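## Task

An L-shaped wooden block rests loose on the upward-facing palm. Rotate it inside this hand until its orientation relative to the hand matches the two goal pictures. Only this hand may touch it; the wrist camera, its post and the arm's final link count as hand. The task fails if the block contacts anything else or leaves the hand. To complete: keep it motionless for a short while, held in the palm or fingers and clear of the wrist, camera and camera post, with the palm pointing straight up. No hand motor may show "moving" or "overload" or be accumulating toward a shutdown (a motor already off at the start is exempt). Then declare the task done.

## Robot and tools

Robot: one FANUC CRX arm (six joints) carrying a sixteen-motor right hand (index, middle, ring, thumb). Cameras: cam_head_left, cam_head_right (fixed) and cam_wrist (on the hand), each 896x504. Do not knock anything off the table; an occasional brief push may disturb the loose object.

Frames. The scene frame has its origin on the table top below the arm base, +z up, +y to the left when facing along +x. Results report end_effector_position (metres) and end_effector_quat_wxyz of the hand point in this frame. The hand point sits in front of the palm where thumb tip meets index and middle tips. Its own axes: +z runs along straightened fingers toward the tips; +x crosses the palm heading away from the thumb; +y points out of the palm face, and that face lies at y = -0.062 m. Straight-finger knuckles are at z = -0.017 m, tips 0.139 m beyond; bending moves tips toward +y. A rigid mast near the wrist (x +0.05 to +0.10, z -0.16 to -0.11, reaching y = +0.06 m) can collide. Fingertip rubber caps grip well, other surfaces poorly. Palm up means the hand's +y points along scene +z.

The row (used by both execute_actions and move): 24 numbers, each in [-1, 1], for the single arm.
1-6: dx, dy, dz, rx, ry, rz. An offset (not a pose) of the hand point, in the hand point's own axes, relative to its measured pose when the action began (for a call's first action, the last pose a result reported). 1.0 equals 0.6 m for dx-dz or 180 degrees for rx-rz; rx, ry, rz form one rotation vector. Every row of an action is relative to that same start, not cumulative. Per control step the command is clipped to 70 mm and 16 degrees from the measured pose; after an action the arm stops at the last clipped pose, so send the remainder next time.
7-22: absolute goal angles for the hinges, each scaled linearly between its stops, in this order: index_mcp, index_abd, index_pip, index_dip, thumb_cmc, thumb_axl, thumb_mcp, thumb_ipl, middle_mcp, middle_abd, middle_pip, middle_dip, ring_mcp, ring_abd, ring_pip, ring_dip. Degrees at +1/-1 and straight value: finger _mcp bends toward palm (+128/-18, straight -0.75); _abd swings the finger away from the thumb (+60/-60, 0.00); _pip (+108/-29, -0.58); _dip (+117/-21, -0.70). thumb_cmc brings the thumb from beside the palm to in front of it (+120/-20, -0.71); thumb_axl rolls it (+140/-27, -0.68); thumb_mcp (+109/-69, -0.23) and thumb_ipl (+108/-77, -0.17) bend it, toward +z when axl is straight, or in the cmc swing direction when axl is about +0.40.
23: current_limit, cap for every motor, linear from 0 mA at -1 to 550 mA at +1 (never below 11 mA); it also limits hinge speed, and well below 0 a finger may not lift. 24: speed, set-point rate (speed + 1) / 2 times 5.9 rad/s. Start values are +0.4 and -0.6; the last values sent persist.

Tools.
execute_actions(actions): a list of actions; each action is a table of up to 15 rows, one per 1/30 s step, lasting 0.5 s total (a short table repeats its final row). An empty list just returns state and images.
move(target, speed, blocking): target is one 24-number row whose offsets count from the pose in the latest result showing one; the hand numbers are sent at the start. The hand point follows a straight path, 0.5 to 10 s long. speed is in m/s, 0.002 to 0.5 (default 0.25), turning capped at twice that in rad/s. It does not avoid obstacles and can overshoot the speed, mainly near full reach. blocking=false returns after 0.5 s; until a result shows the move ended, other motion calls are refused (use wait or stop). The extra "move:" line gives the ending (done, off_target, moving, held, fault), limits (paced = pose clipped; held = steps blocked) and distance to target.
wait(seconds): 0 to 10, lets the scene run holding the last command.
stop(): brakes a running move.
zoom_image(camera, region): region [x0, y0, x1, y1] pixels from the top-left, at most 504 by 504.
show_instructions(): shows the goal pictures. read_manual(section): licence texts only. finished_scene(scene): ends scene 1 or 2 irreversibly and reports success.

Result lines: hand_goal (goals written; repeating them keeps a grip), hand_measured (actual hinge positions, same scale; repeating them relaxes a grip), hand_current_ma (positive pushes toward -1), hand_state per motor (moving, goal, blocked, overload), hand_current_limit, hand_speed, Hand target, and "pose unreachable" when the clearance check altered a command.

Hazards. A motor at 495 mA or more accumulates seconds; at 5 s it shuts off for 10 s. A motor reading overload from the very first result stays off and limp. Contact torque reaching a joint's limit (144 N m for the first three joints, 36 N m for the wrist joints, held weight included) or 150 N external force stops the arm for 10 s and discards the rest of the call; hand numbers sent during a stop are lost. After such a fault or a HAND FAULT line, later motion calls in that reply are skipped. The arm is stiff: aiming even slightly past a firm contact, or moving fast into it, presses hard. MOTOR HOT warns of heating; reaching the limit brakes the arm. Avoid drops, slips, slams and hard pushes, and move smoothly.

Each tool is called after "Request:" by a JSON object that holds its "api" and its "payload", one argument or row to a line.

## Session

Request:
{"api": "show_instructions", "payload": {

}}

Request:
{"api": "execute_actions", "payload": {
  "actions": []
}}

Reference images for this scene: goal picture from the wrist camera place, goal picture looking into the palm.

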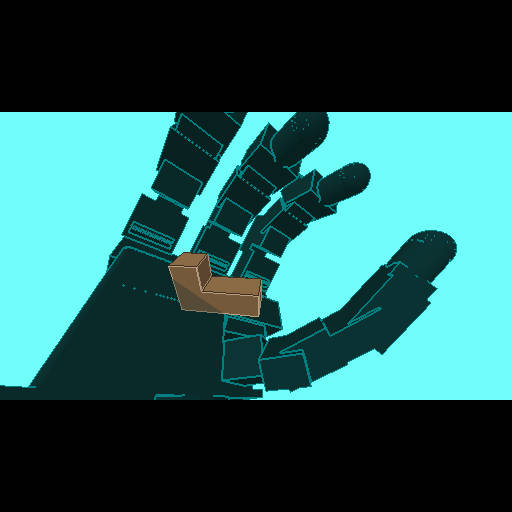

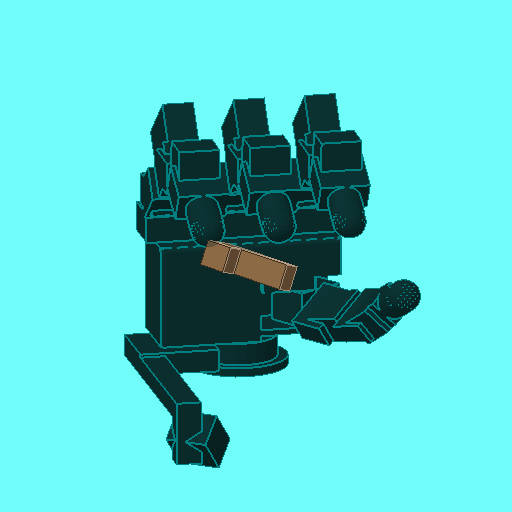

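Scene clock: 0.00 s.
end_effector_position=(+0.6004, -0.0171, +0.4368) hand_goal=(-0.046, +0.000, +0.008, -0.280, +0.104, -0.266, -0.032, +0.018, -0.046, +0.000, +0.008, -0.280, -0.046, +0.000, +0.008, -0.280) hand_measured=(-0.060, +0.000, +0.006, -0.282, +0.088, -0.270, -0.034, +0.016, -0.064, +0.000, +0.006, -0.282, -0.060, +0.000, +0.006, -0.282) hand_current_ma=(-84, +0, -13, -13, -84, -27, -14, -12, -94, +0, -13, -12, -84, +0, -13, -14) hand_state=(goal, goal, goal, goal, goal, goal, goal, goal, goal, goal, goal, goal, goal, goal, goal, goal) hand_current_limit=0.40 hand_speed=-0.60 end_effector_quat_wxyz=(+0.697, +0.705, +0.069, +0.110)
Joint positions: [ 0.469  0.552  0.372 -1.597  1.746  1.33 ]
Joint velocities: [-0.     0.001  0.001  0.001  0.001 -0.001]
Hand target: +0.600, -0.017, +0.437; +0.697, +0.705, +0.069, +0.110
camera_calibration (this result's frames):
cam_wrist: T_world_to_cam=[[-0.811972, -0.156232, 0.5624, 0.264041], [-0.526318, 0.612559, -0.589712, 0.539772], [-0.252371, -0.774831, -0.579608, 0.511832], [0, 0, 0, 1]] pos_world=[0.627657, 0.107192, 0.466476]

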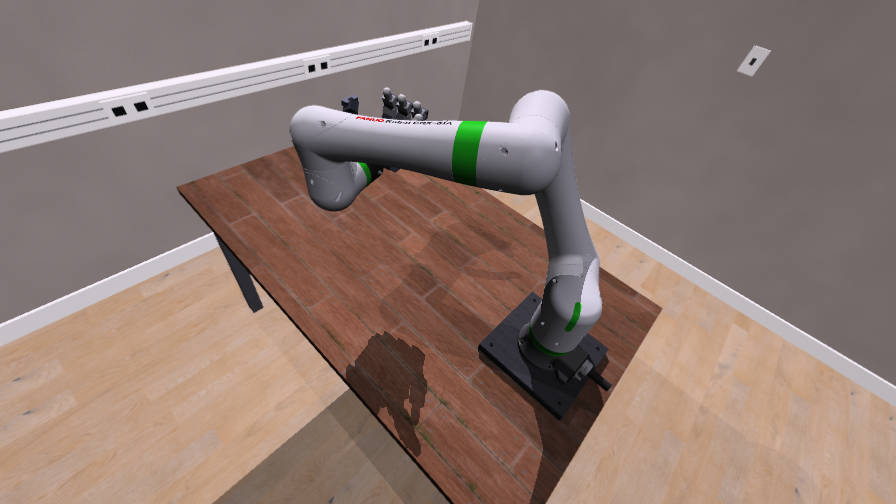

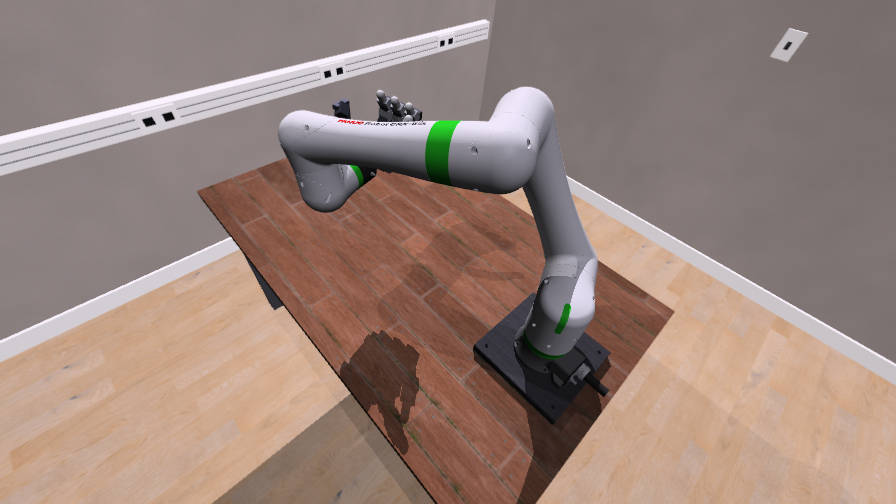

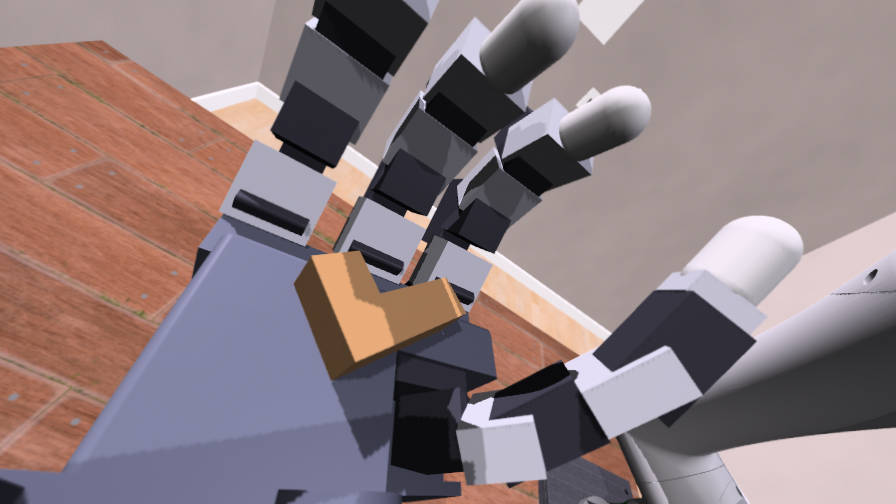

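Request:
{"api": "zoom_image", "payload": {
  "camera": "cam_wrist",
  "region": [270, 200, 520, 400]
}}

Region (270, 200, 520, 400) of cam_wrist's 896x504 image, scaled by 2.016, with more detail than that image has; it fills the top 403 rows of this view, and the rest is white.

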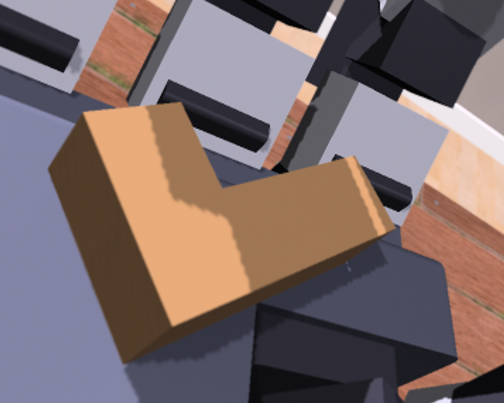

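Request:
{"api": "move", "payload": {
  "target": [0,0,0,0.11,0,-0.019,-0.45,0.1,0.3,0.0,-0.3,-0.27,-0.03,0.02,-0.45,0,0.3,0.0,-0.3,0,0.3,0.0,0.4,-0.6],
  "speed": 0.1
}}

Scene clock: 122.03 s.
end_effector_position=(+0.6005, -0.0171, +0.4368) hand_goal=(-0.450, +0.100, +0.300, +0.000, -0.300, -0.270, -0.030, +0.020, -0.450, +0.000, +0.300, +0.000, -0.300, +0.000, +0.300, +0.000) hand_measured=(-0.458, +0.096, +0.296, -0.002, -0.308, -0.270, -0.032, +0.018, -0.458, +0.000, +0.298, -0.002, -0.306, +0.000, +0.298, -0.002) hand_current_ma=(-42, -14, -17, -13, -42, +0, -14, -12, -47, +0, -17, -12, -39, +0, -14, -13) hand_state=(goal, goal, goal, goal, goal, goal, goal, goal, goal, goal, goal, goal, goal, goal, goal, goal) hand_current_limit=0.40 hand_speed=-0.60 end_effector_quat_wxyz=(+0.568, +0.812, +0.108, +0.075)
Joint positions: [ 0.427  0.453  0.441 -1.914  1.684  1.518]
Joint velocities: [-0.     0.     0.001  0.    -0.001  0.   ]
Hand target: +0.600, -0.017, +0.437; +0.568, +0.812, +0.108, +0.075
Off the commanded pose: 0.000 m, 0 deg.
move: done
camera_calibration (this result's frames):
cam_wrist: T_world_to_cam=[[-0.721791, -0.358337, 0.592125, 0.193495], [-0.605004, 0.742176, -0.288347, 0.457591], [-0.336136, -0.566365, -0.752492, 0.641228], [0, 0, 0, 1]] pos_world=[0.632047, 0.0928918, 0.499891]

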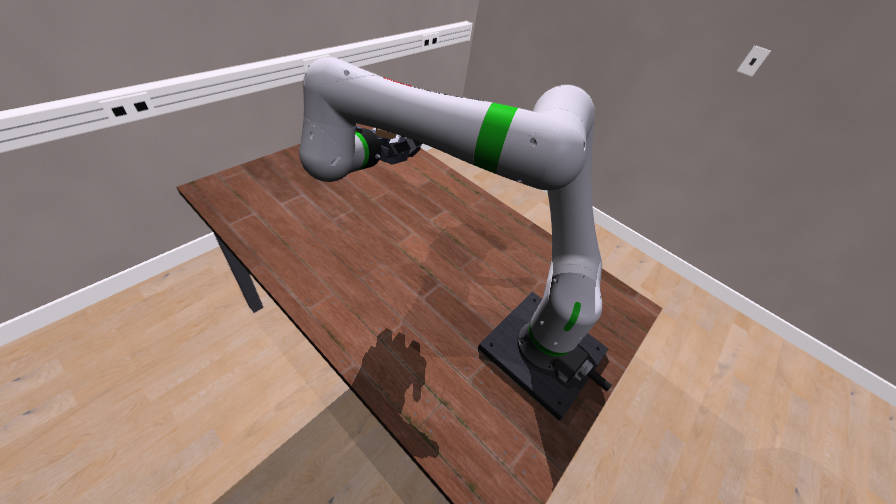

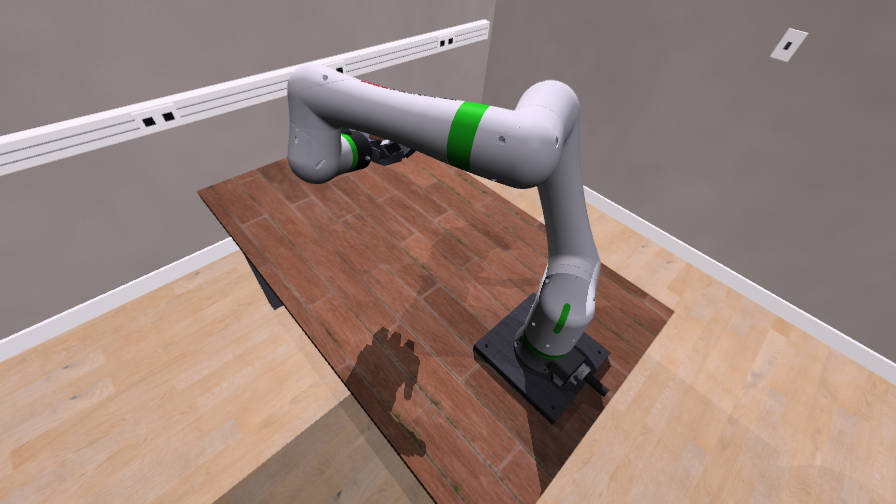

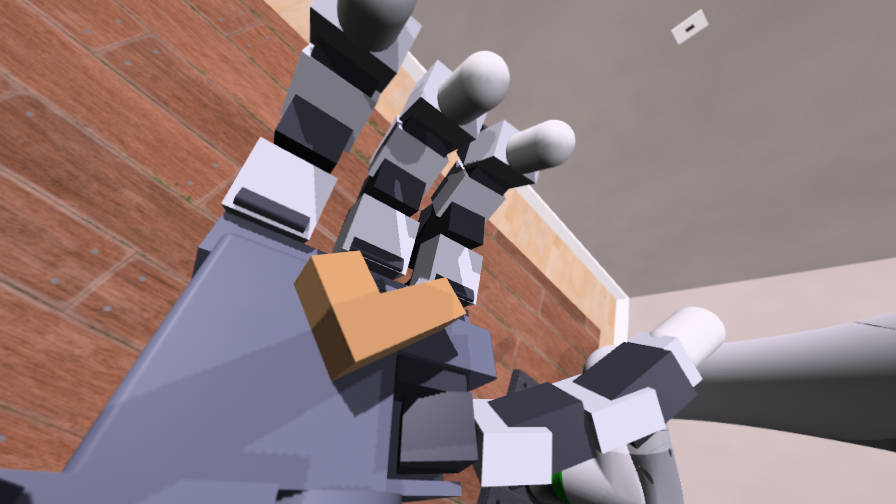

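Request:
{"api": "move", "payload": {
  "target": [0,0,0,0.04,0,0,-0.45,0.1,0.3,0.0,-0.3,-0.27,-0.03,0.02,-0.45,0,0.3,0.0,-0.3,0,0.3,0.0,0.4,-0.6],
  "speed": 0.05
}}

Scene clock: 132.13 s.
end_effector_position=(+0.6005, -0.0170, +0.4368) hand_goal=(-0.450, +0.100, +0.300, +0.000, -0.300, -0.270, -0.030, +0.020, -0.450, +0.000, +0.300, +0.000, -0.300, +0.000, +0.300, +0.000) hand_measured=(-0.458, +0.096, +0.296, -0.002, -0.308, -0.270, -0.032, +0.018, -0.458, +0.000, +0.298, -0.002, -0.306, +0.000, +0.298, -0.002) hand_current_ma=(-43, -14, -17, -13, -42, +0, -10, -12, -48, +0, -17, -12, -41, +0, -14, -13) hand_state=(goal, goal, goal, goal, goal, goal, goal, goal, goal, goal, goal, goal, goal, goal, goal, goal) hand_current_limit=0.40 hand_speed=-0.60 end_effector_quat_wxyz=(+0.516, +0.846, +0.113, +0.068)
Joint positions: [ 0.397  0.43   0.478 -2.034  1.677  1.572]
Joint velocities: [-0.     0.     0.001 -0.     0.     0.001]
Hand target: +0.600, -0.017, +0.437; +0.516, +0.846, +0.113, +0.068
Off the commanded pose: 0.000 m, 0 deg.
move: done
camera_calibration (this result's frames):
cam_wrist: T_world_to_cam=[[-0.702478, -0.428841, 0.567997, 0.191258], [-0.61281, 0.77031, -0.176312, 0.413792], [-0.361924, -0.471929, -0.803924, 0.68081], [0, 0, 0, 1]] pos_world=[0.634332, 0.0845654, 0.511642]

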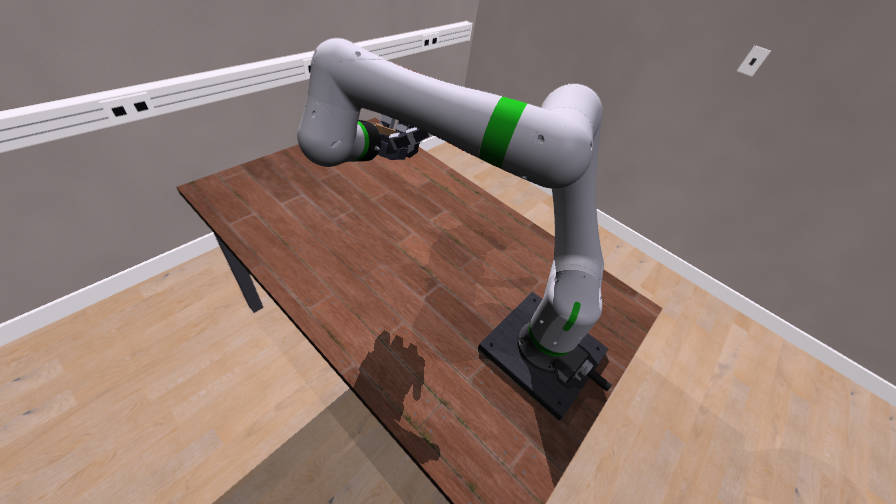

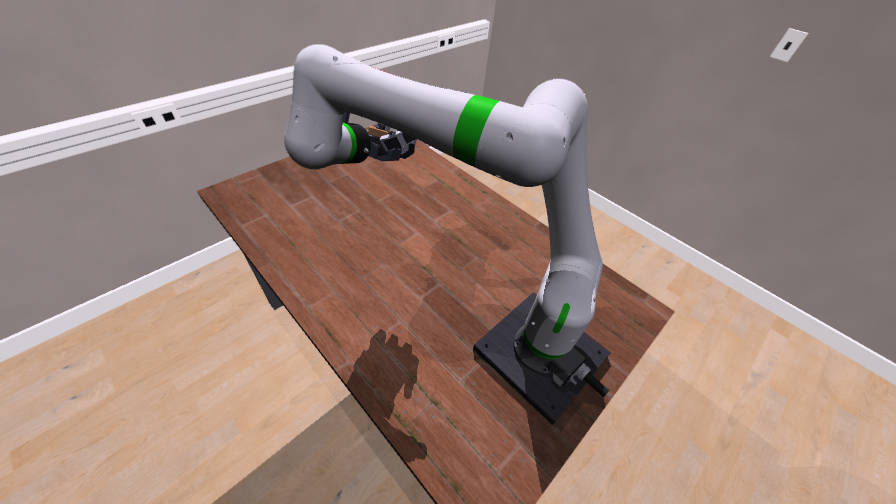

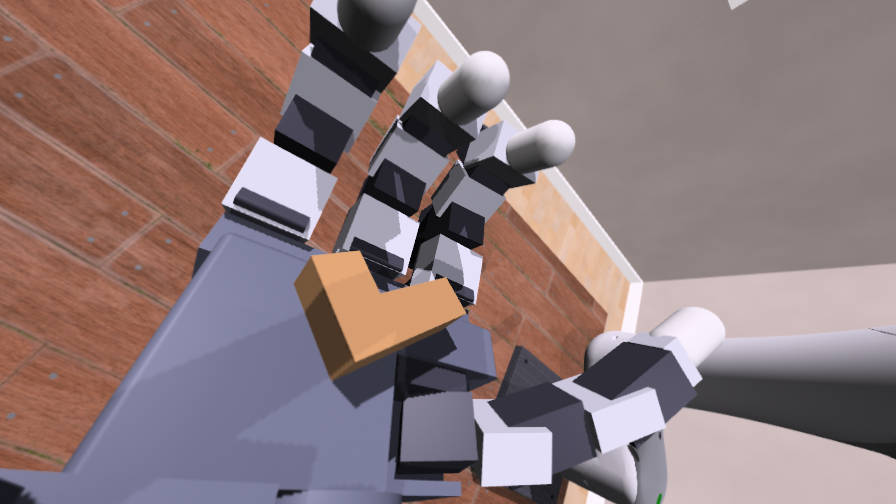

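Request:
{"api": "move", "payload": {
  "target": [0,0,0,0.04,0,0,-0.4,0.1,0.3,0.0,-0.3,-0.27,-0.03,0.02,-0.4,0,0.3,0.0,-0.25,0,0.3,0.0,0.4,-0.6],
  "speed": 0.05
}}

Scene clock: 143.13 s.
end_effector_position=(+0.6005, -0.0170, +0.4368) hand_goal=(-0.400, +0.100, +0.300, +0.000, -0.300, -0.270, -0.030, +0.020, -0.400, +0.000, +0.300, +0.000, -0.250, +0.000, +0.300, +0.000) hand_measured=(-0.422, +0.096, +0.296, -0.002, -0.308, -0.270, -0.030, +0.018, -0.426, +0.000, +0.298, -0.002, -0.270, +0.000, +0.298, -0.002) hand_current_ma=(-126, -14, -17, -13, -42, +0, -6, -11, -140, +0, -17, -12, -122, +0, -14, -13) hand_state=(blocked, goal, goal, goal, goal, goal, goal, goal, blocked, goal, goal, goal, blocked, goal, goal, goal) hand_current_limit=0.40 hand_speed=-0.60 end_effector_quat_wxyz=(+0.462, +0.877, +0.117, +0.061)
Joint positions: [ 0.361  0.412  0.515 -2.156  1.677  1.626]
Joint velocities: [-0.     0.    -0.001 -0.002  0.001  0.001]
Hand target: +0.600, -0.017, +0.437; +0.462, +0.877, +0.117, +0.061
Off the commanded pose: 0.000 m, 0 deg.
move: done
camera_calibration (this result's frames):
cam_wrist: T_world_to_cam=[[-0.684107, -0.49586, 0.534902, 0.19357], [-0.616856, 0.784668, -0.0615264, 0.366288], [-0.389212, -0.372048, -0.842671, 0.715845], [0, 0, 0, 1]] pos_world=[0.636985, 0.0748986, 0.522217]

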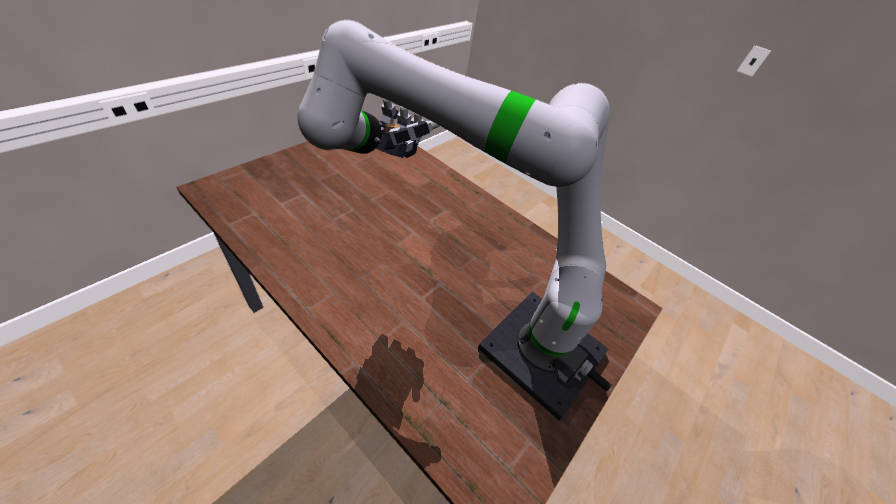

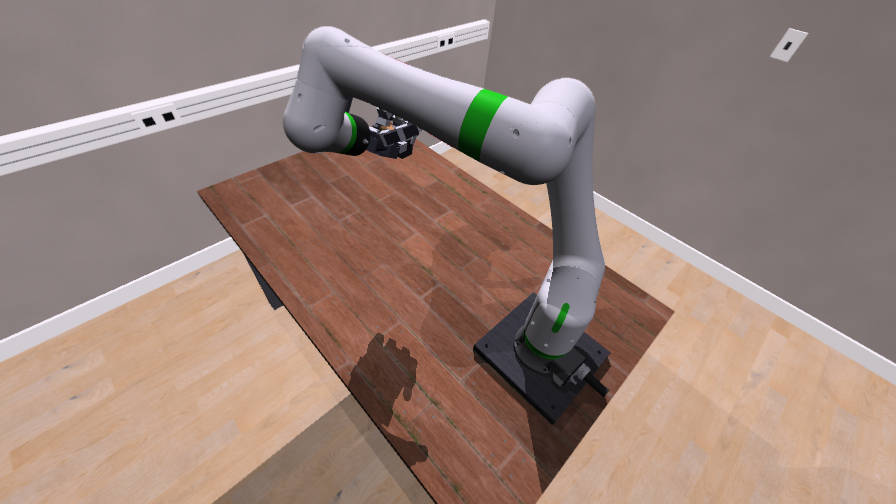

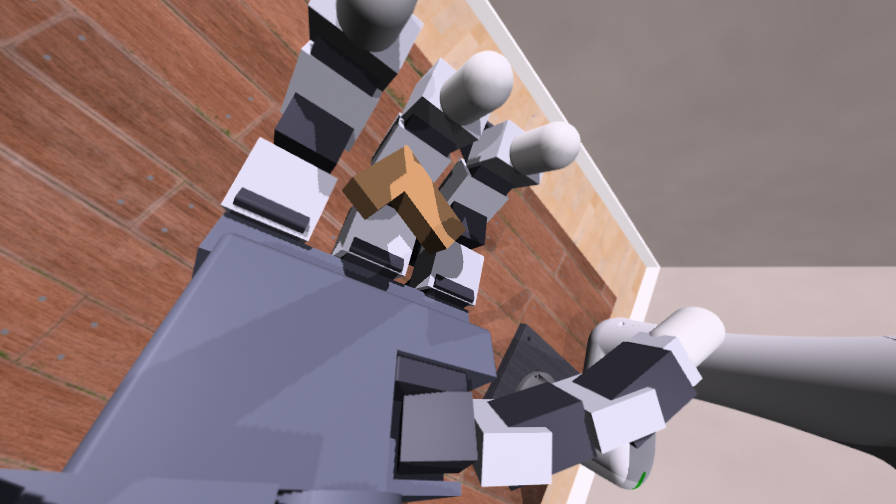

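Request:
{"api": "zoom_image", "payload": {
  "camera": "cam_wrist",
  "region": [300, 100, 520, 320]
}}

Region (300, 100, 520, 320) of cam_wrist's 896x504 image, scaled by 2.291, with more detail than that image has.

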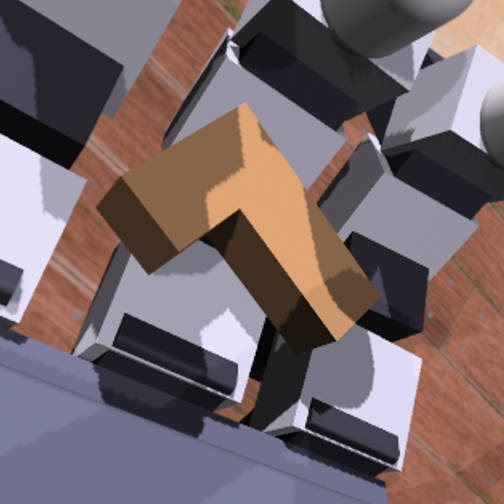

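Request:
{"api": "execute_actions", "payload": {
  "actions": [
    [[0,0,0,0,0,0,-0.4,0.0,-0.58,0.3,-0.3,-0.27,-0.03,0.02,-0.4,0,-0.58,0.3,-0.25,0,0.0,0.0,0.4,-0.75]],
    [[0,0,0,0,0,0,-0.4,0.0,-0.58,0.3,-0.3,-0.27,-0.03,0.02,-0.4,0,-0.58,0.3,-0.25,0,0.0,0.0,0.4,-0.75]],
    [[0,0,0,0,0,0,-0.4,0.0,-0.58,0.3,-0.3,-0.27,-0.03,0.02,-0.4,0,-0.58,0.3,-0.25,0,0.0,0.0,0.4,-0.75]]
  ]
}}

Request:
{"api": "zoom_image", "payload": {
  "camera": "cam_wrist",
  "region": [300, 100, 520, 320]
}}

Scene clock: 264.63 s.
end_effector_position=(+0.6005, -0.0170, +0.4368) hand_goal=(-0.400, +0.000, -0.580, +0.300, -0.300, -0.270, -0.030, +0.020, -0.400, +0.000, -0.580, +0.300, -0.250, +0.000, +0.000, +0.000) hand_measured=(-0.422, +0.004, -0.572, +0.298, -0.308, -0.270, -0.030, +0.018, -0.426, +0.000, -0.572, +0.298, -0.270, +0.000, +0.000, -0.002) hand_current_ma=(-125, +14, -10, -15, -42, +0, -6, -11, -140, +0, -10, -14, -122, +0, +3, -13) hand_state=(blocked, goal, moving, goal, goal, goal, goal, goal, blocked, goal, moving, goal, blocked, goal, goal, goal) hand_current_limit=0.40 hand_speed=-0.75 end_effector_quat_wxyz=(+0.462, +0.877, +0.117, +0.061)
Joint positions: [ 0.361  0.412  0.515 -2.156  1.677  1.626]
Joint velocities: [-0.    -0.001 -0.001 -0.002 -0.    -0.   ]
Hand target: +0.600, -0.017, +0.437; +0.462, +0.877, +0.117, +0.061
Off the commanded pose: 0.000 m, 0 deg.
camera_calibration (this result's frames):
cam_wrist: T_world_to_cam=[[-0.68412, -0.495869, 0.534877, 0.193578], [-0.616848, 0.784675, -0.0615139, 0.366282], [-0.389202, -0.372021, -0.842687, 0.715854], [0, 0, 0, 1]] pos_world=[0.636983, 0.07489, 0.522232]

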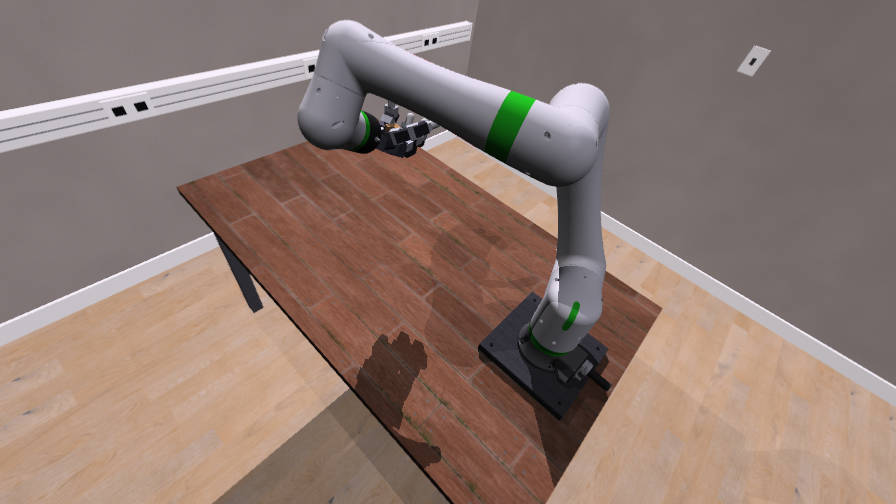

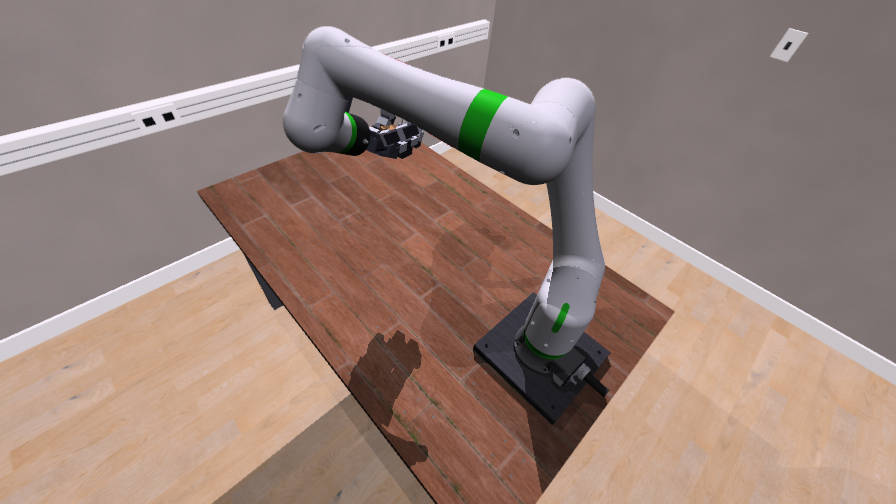

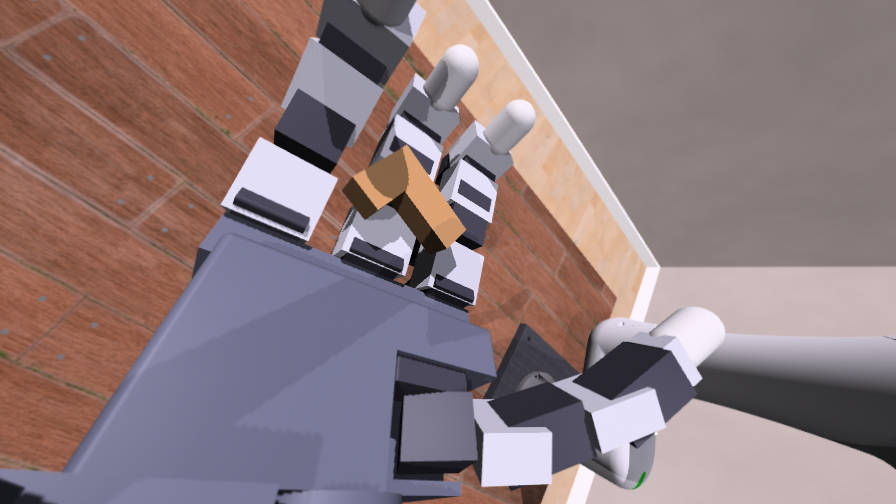

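Region (300, 100, 520, 320) of cam_wrist's 896x504 image, scaled by 2.291, with more detail than that image has.

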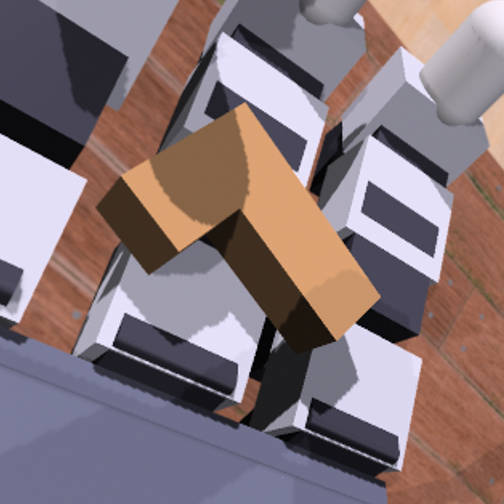

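Request:
{"api": "execute_actions", "payload": {
  "actions": [
    [[0,0,0,0,0,0,-0.4,0.0,0.74,-0.26,-0.3,-0.27,-0.03,0.02,-0.4,0,0.74,-0.26,-0.4,0,0.74,-0.26,0.4,-0.6]],
    [[0,0,0,0,0,0,-0.4,0.0,0.74,-0.26,-0.3,-0.27,-0.03,0.02,-0.4,0,0.74,-0.26,-0.4,0,0.74,-0.26,0.4,-0.6]],
    [[0,0,0,0,0,0,-0.4,0.0,0.74,-0.26,-0.3,-0.27,-0.03,0.02,-0.4,0,0.74,-0.26,-0.4,0,0.74,-0.26,0.4,-0.6]],
    [[0,0,0,0,0,0,-0.7,0.0,0.74,-0.26,-0.3,-0.27,-0.03,0.02,-0.7,0,0.74,-0.26,-0.7,0,0.74,-0.26,0.4,-0.8]],
    [[0,0,0,0,0,0,-0.7,0.0,0.74,-0.26,-0.3,-0.27,-0.03,0.02,-0.7,0,0.74,-0.26,-0.7,0,0.74,-0.26,0.4,-0.8]]
  ]
}}

Scene clock: 359.83 s.
end_effector_position=(+0.6005, -0.0170, +0.4368) hand_goal=(-0.700, +0.000, +0.740, -0.260, -0.300, -0.270, -0.030, +0.020, -0.700, +0.000, +0.740, -0.260, -0.700, +0.000, +0.740, -0.260) hand_measured=(-0.706, +0.004, +0.736, -0.258, -0.308, -0.270, -0.030, +0.018, -0.708, +0.000, +0.736, -0.258, -0.706, +0.000, +0.736, -0.256) hand_current_ma=(-34, +14, -19, +14, -42, +0, -6, -11, -41, +0, -21, +13, -33, +0, -18, +16) hand_state=(goal, goal, goal, goal, goal, goal, goal, goal, goal, goal, goal, goal, goal, goal, goal, goal) hand_current_limit=0.40 hand_speed=-0.80 end_effector_quat_wxyz=(+0.462, +0.877, +0.117, +0.061)
Joint positions: [ 0.361  0.412  0.515 -2.156  1.677  1.626]
Joint velocities: [ 0.     0.001 -0.001 -0.001  0.     0.   ]
Hand target: +0.600, -0.017, +0.437; +0.462, +0.877, +0.117, +0.061
Off the commanded pose: 0.000 m, 0 deg.
camera_calibration (this result's frames):
cam_wrist: T_world_to_cam=[[-0.68412, -0.495869, 0.534877, 0.193578], [-0.616848, 0.784675, -0.061514, 0.366282], [-0.389202, -0.372021, -0.842688, 0.715854], [0, 0, 0, 1]] pos_world=[0.636983, 0.0748901, 0.522232]

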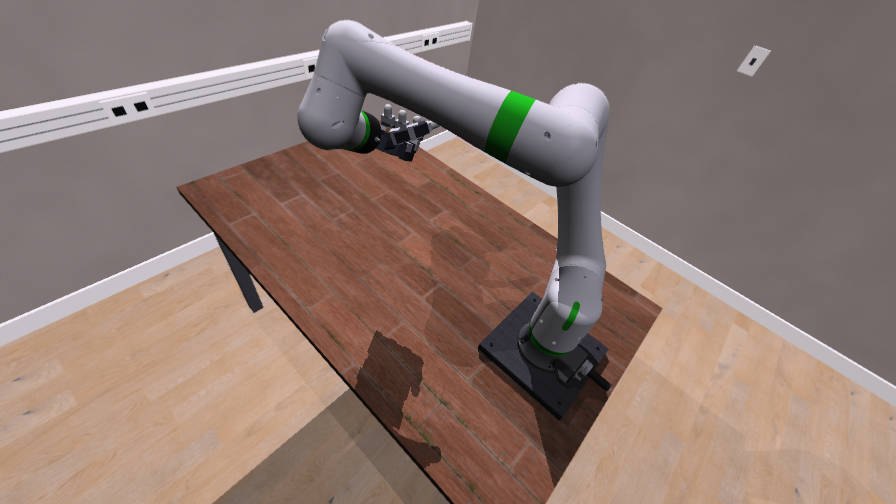

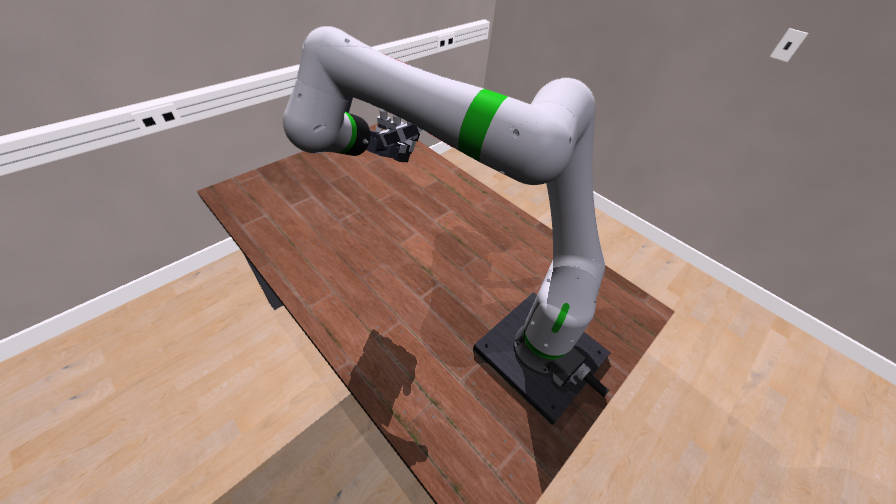

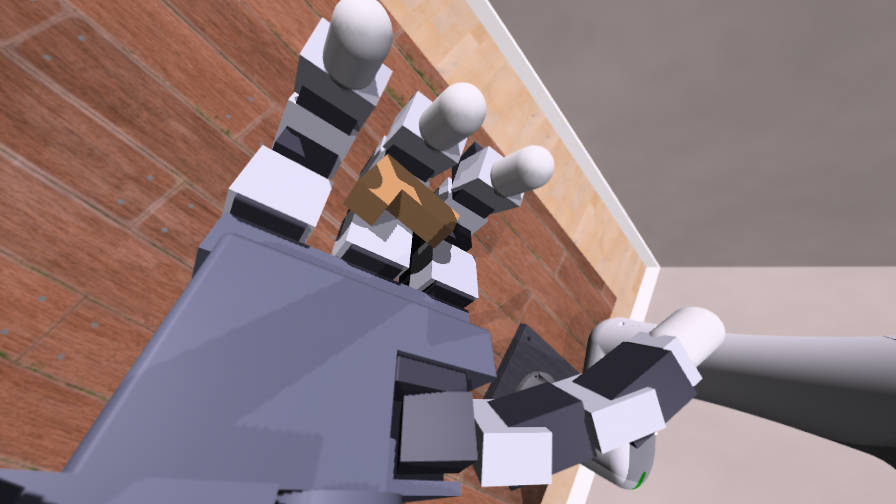

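Request:
{"api": "move", "payload": {
  "target": [0,0,0,0.17,0,0,-0.95,0.0,0.74,-0.26,-0.3,-0.27,-0.03,0.02,-0.95,0,0.74,-0.26,-0.95,0,0.74,-0.26,0.4,-0.85],
  "speed": 0.15
}}

Scene clock: 372.60 s.
end_effector_position=(+0.6005, -0.0167, +0.4370) hand_goal=(-0.950, +0.000, +0.740, -0.260, -0.300, -0.270, -0.030, +0.020, -0.950, +0.000, +0.740, -0.260, -0.950, +0.000, +0.740, -0.260) hand_measured=(-0.954, +0.002, +0.736, -0.258, -0.308, -0.270, -0.028, +0.018, -0.954, +0.000, +0.736, -0.258, -0.954, +0.000, +0.736, -0.258) hand_current_ma=(-21, +13, -19, +13, -42, +0, +8, -8, -23, +0, -21, +12, -19, +0, -18, +13) hand_state=(goal, goal, goal, goal, goal, goal, goal, goal, goal, goal, goal, goal, goal, goal, goal, goal) hand_current_limit=0.40 hand_speed=-0.85 end_effector_quat_wxyz=(+0.214, +0.968, +0.130, +0.028)
Joint positions: [ 0.15   0.395  0.671 -2.693  1.755  1.83 ]
Joint velocities: [-0.    -0.001  0.001 -0.001 -0.001 -0.001]
Hand target: +0.600, -0.017, +0.437; +0.214, +0.968, +0.130, +0.028
Off the commanded pose: 0.000 m, 0 deg.
move: done
camera_calibration (this result's frames):
cam_wrist: T_world_to_cam=[[-0.622903, -0.718775, 0.308793, 0.251974], [-0.591779, 0.691106, 0.414934, 0.14126], [-0.511653, 0.0757269, -0.855848, 0.802812], [0, 0, 0, 1]] pos_world=[0.651312, 0.0226924, 0.550664]

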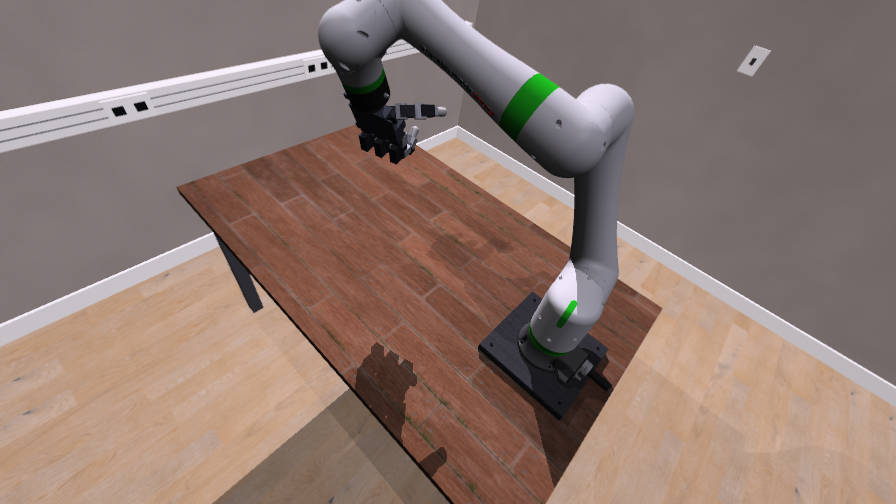

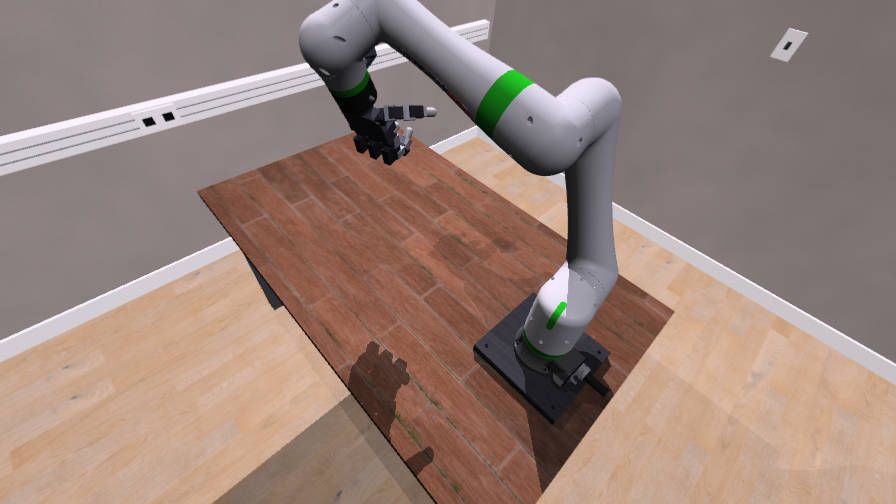

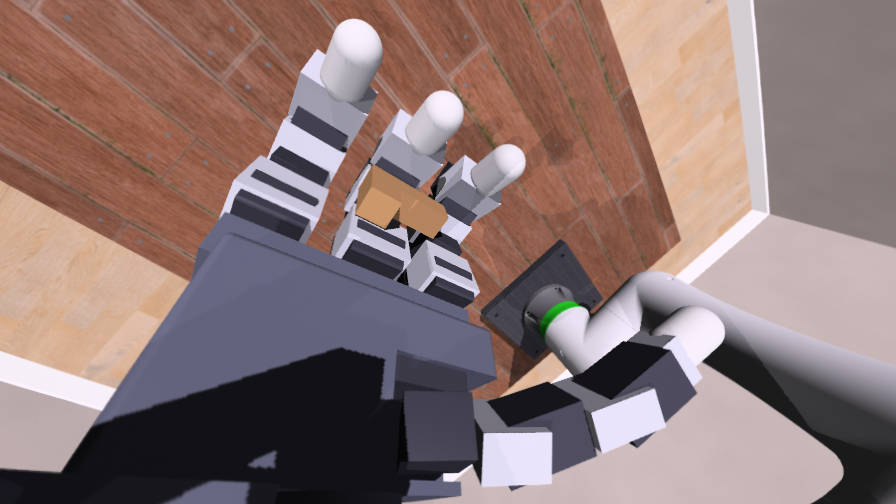

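Request:
{"api": "execute_actions", "payload": {
  "actions": [
    [[0,0,0,0,0,0,-0.95,0.0,0.62,0.35,-0.3,-0.27,-0.03,0.02,-0.95,0,0.62,0.35,-0.95,0,0.62,0.35,0.4,-0.6]],
    [[0,0,0,0,0,0,-0.95,0.0,0.62,0.35,-0.3,-0.27,-0.03,0.02,-0.95,0,0.62,0.35,-0.95,0,0.62,0.35,0.4,-0.6]]
  ]
}}

Request:
{"api": "move", "payload": {
  "target": [0,0,0,-0.18,0,0,-0.95,0.0,0.05,0.35,-0.3,-0.27,-0.03,0.02,-0.95,0,0.05,0.35,-0.95,0,0.05,0.35,0.4,-0.89],
  "speed": 0.15
}}

Request:
{"api": "zoom_image", "payload": {
  "camera": "cam_wrist",
  "region": [280, 60, 540, 320]
}}

Scene clock: 399.13 s.
end_effector_position=(+0.6005, -0.0167, +0.4370) hand_goal=(-0.950, +0.000, +0.620, +0.350, -0.300, -0.270, -0.030, +0.020, -0.950, +0.000, +0.620, +0.350, -0.950, +0.000, +0.620, +0.350) hand_measured=(-0.954, +0.002, +0.620, +0.346, -0.308, -0.270, -0.028, +0.018, -0.954, +0.000, +0.620, +0.348, -0.954, +0.000, +0.620, +0.346) hand_current_ma=(-21, +13, -3, -17, -42, +0, +8, -8, -23, +0, -2, -16, -19, +0, -2, -18) hand_state=(goal, goal, goal, goal, goal, goal, goal, goal, goal, goal, goal, goal, goal, goal, goal, goal) hand_current_limit=0.40 hand_speed=-0.60 end_effector_quat_wxyz=(+0.214, +0.968, +0.130, +0.028)
Joint positions: [ 0.15   0.395  0.671 -2.693  1.755  1.83 ]
Joint velocities: [ 0.    -0.    -0.    -0.    -0.001  0.001]
Hand target: +0.600, -0.017, +0.437; +0.214, +0.968, +0.130, +0.028
Off the commanded pose: 0.000 m, 0 deg.
camera_calibration (this result's frames):
cam_wrist: T_world_to_cam=[[-0.622932, -0.718759, 0.308773, 0.251983], [-0.591756, 0.691119, 0.414945, 0.141255], [-0.511644, 0.0757643, -0.855851, 0.802817], [0, 0, 0, 1]] pos_world=[0.651313, 0.0226658, 0.550673]

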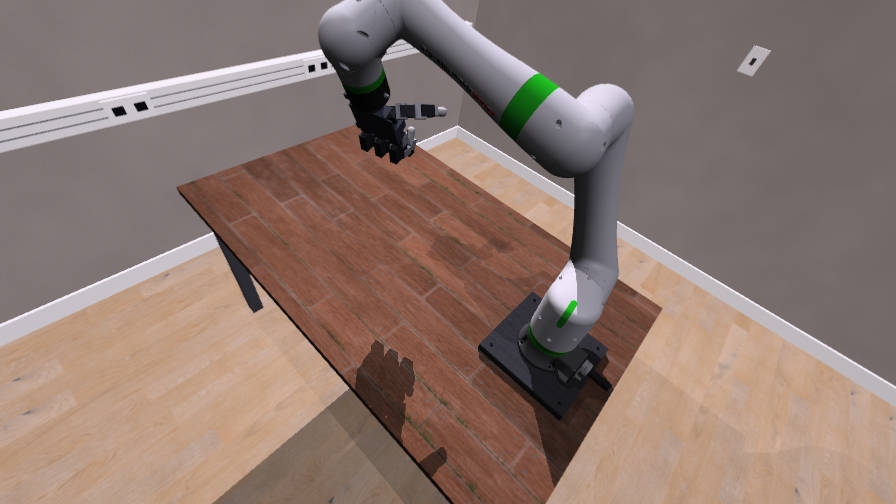

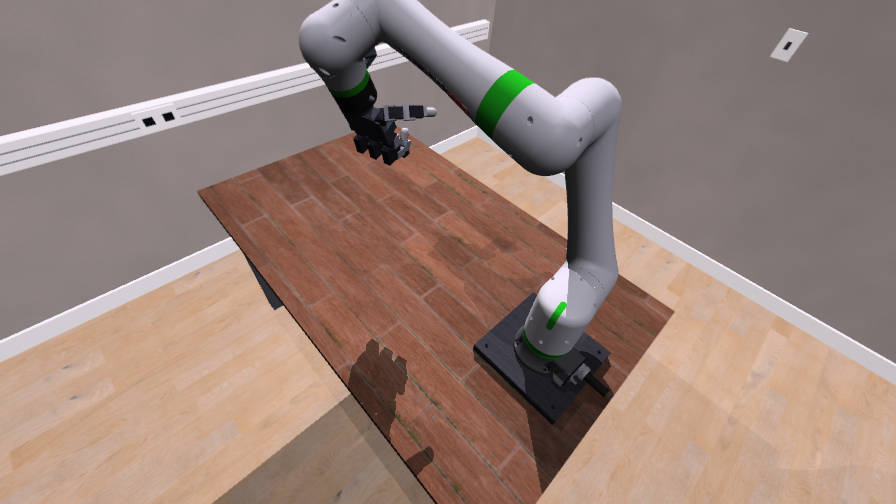

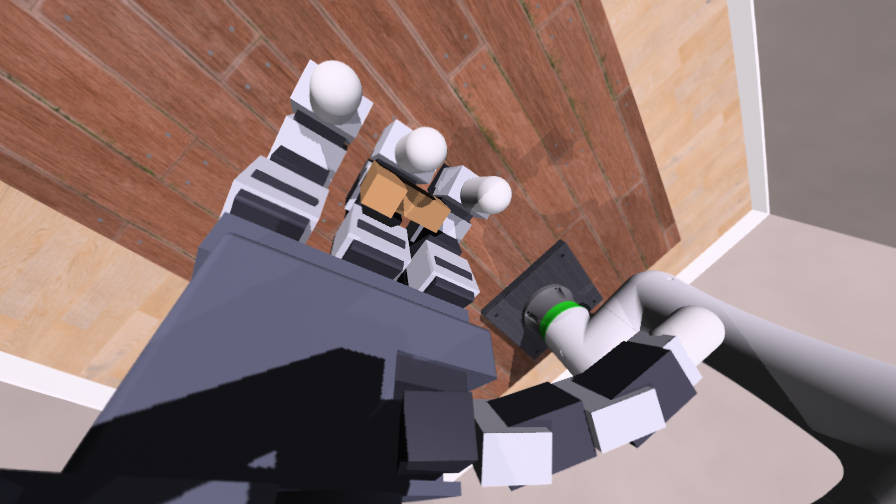

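Scene clock: 401.47 s.
end_effector_position=(+0.6005, -0.0170, +0.4368) hand_goal=(-0.950, +0.000, +0.050, +0.350, -0.300, -0.270, -0.030, +0.020, -0.950, +0.000, +0.050, +0.350, -0.950, +0.000, +0.050, +0.350) hand_measured=(-0.956, +0.002, +0.050, +0.346, -0.308, -0.270, -0.028, +0.018, -0.956, +0.000, +0.050, +0.348, -0.956, +0.000, +0.050, +0.346) hand_current_ma=(-33, +13, -2, -17, -42, +0, +9, -8, -37, +0, -2, -16, -30, +0, +0, -17) hand_state=(goal, goal, goal, goal, goal, goal, goal, goal, goal, goal, goal, goal, goal, goal, goal, goal) hand_current_limit=0.40 hand_speed=-0.89 end_effector_quat_wxyz=(+0.475, +0.870, +0.116, +0.063)
Joint positions: [ 0.371  0.416  0.506 -2.125  1.676  1.612]
Joint velocities: [ 0.    -0.     0.     0.001  0.    -0.   ]
Hand target: +0.600, -0.017, +0.437; +0.475, +0.870, +0.116, +0.063
Off the commanded pose: 0.000 m, 0 deg.
move: done
camera_calibration (this result's frames):
cam_wrist: T_world_to_cam=[[-0.688609, -0.479499, 0.543965, 0.192576], [-0.616194, 0.782392, -0.0903744, 0.378472], [-0.382259, -0.39742, -0.834227, 0.70755], [0, 0, 0, 1]] pos_world=[0.636289, 0.0774216, 0.519707]

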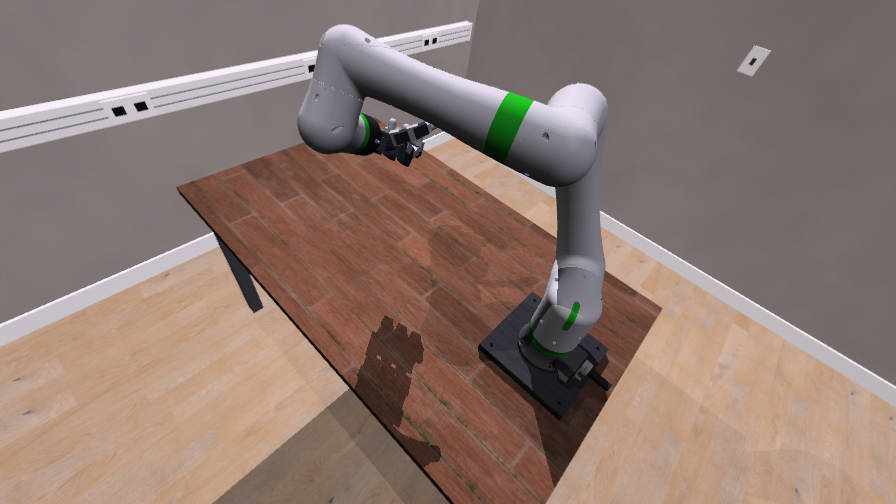

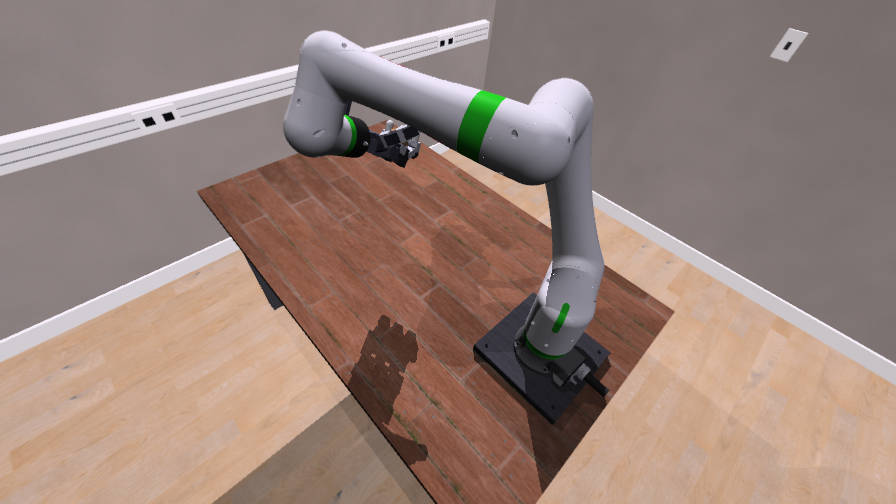

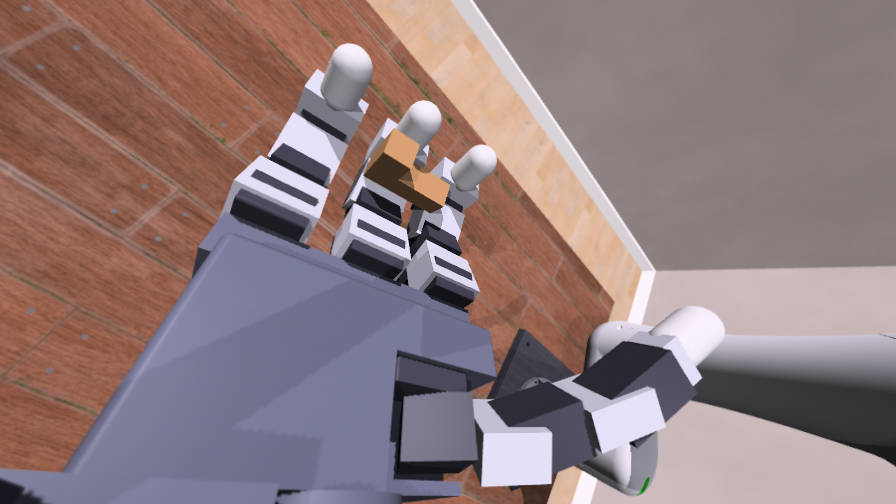

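Region (280, 60, 540, 320) of cam_wrist's 896x504 image, scaled by 1.938, with more detail than that image has.

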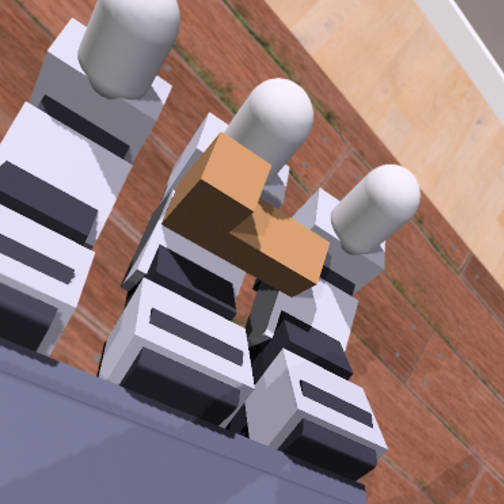

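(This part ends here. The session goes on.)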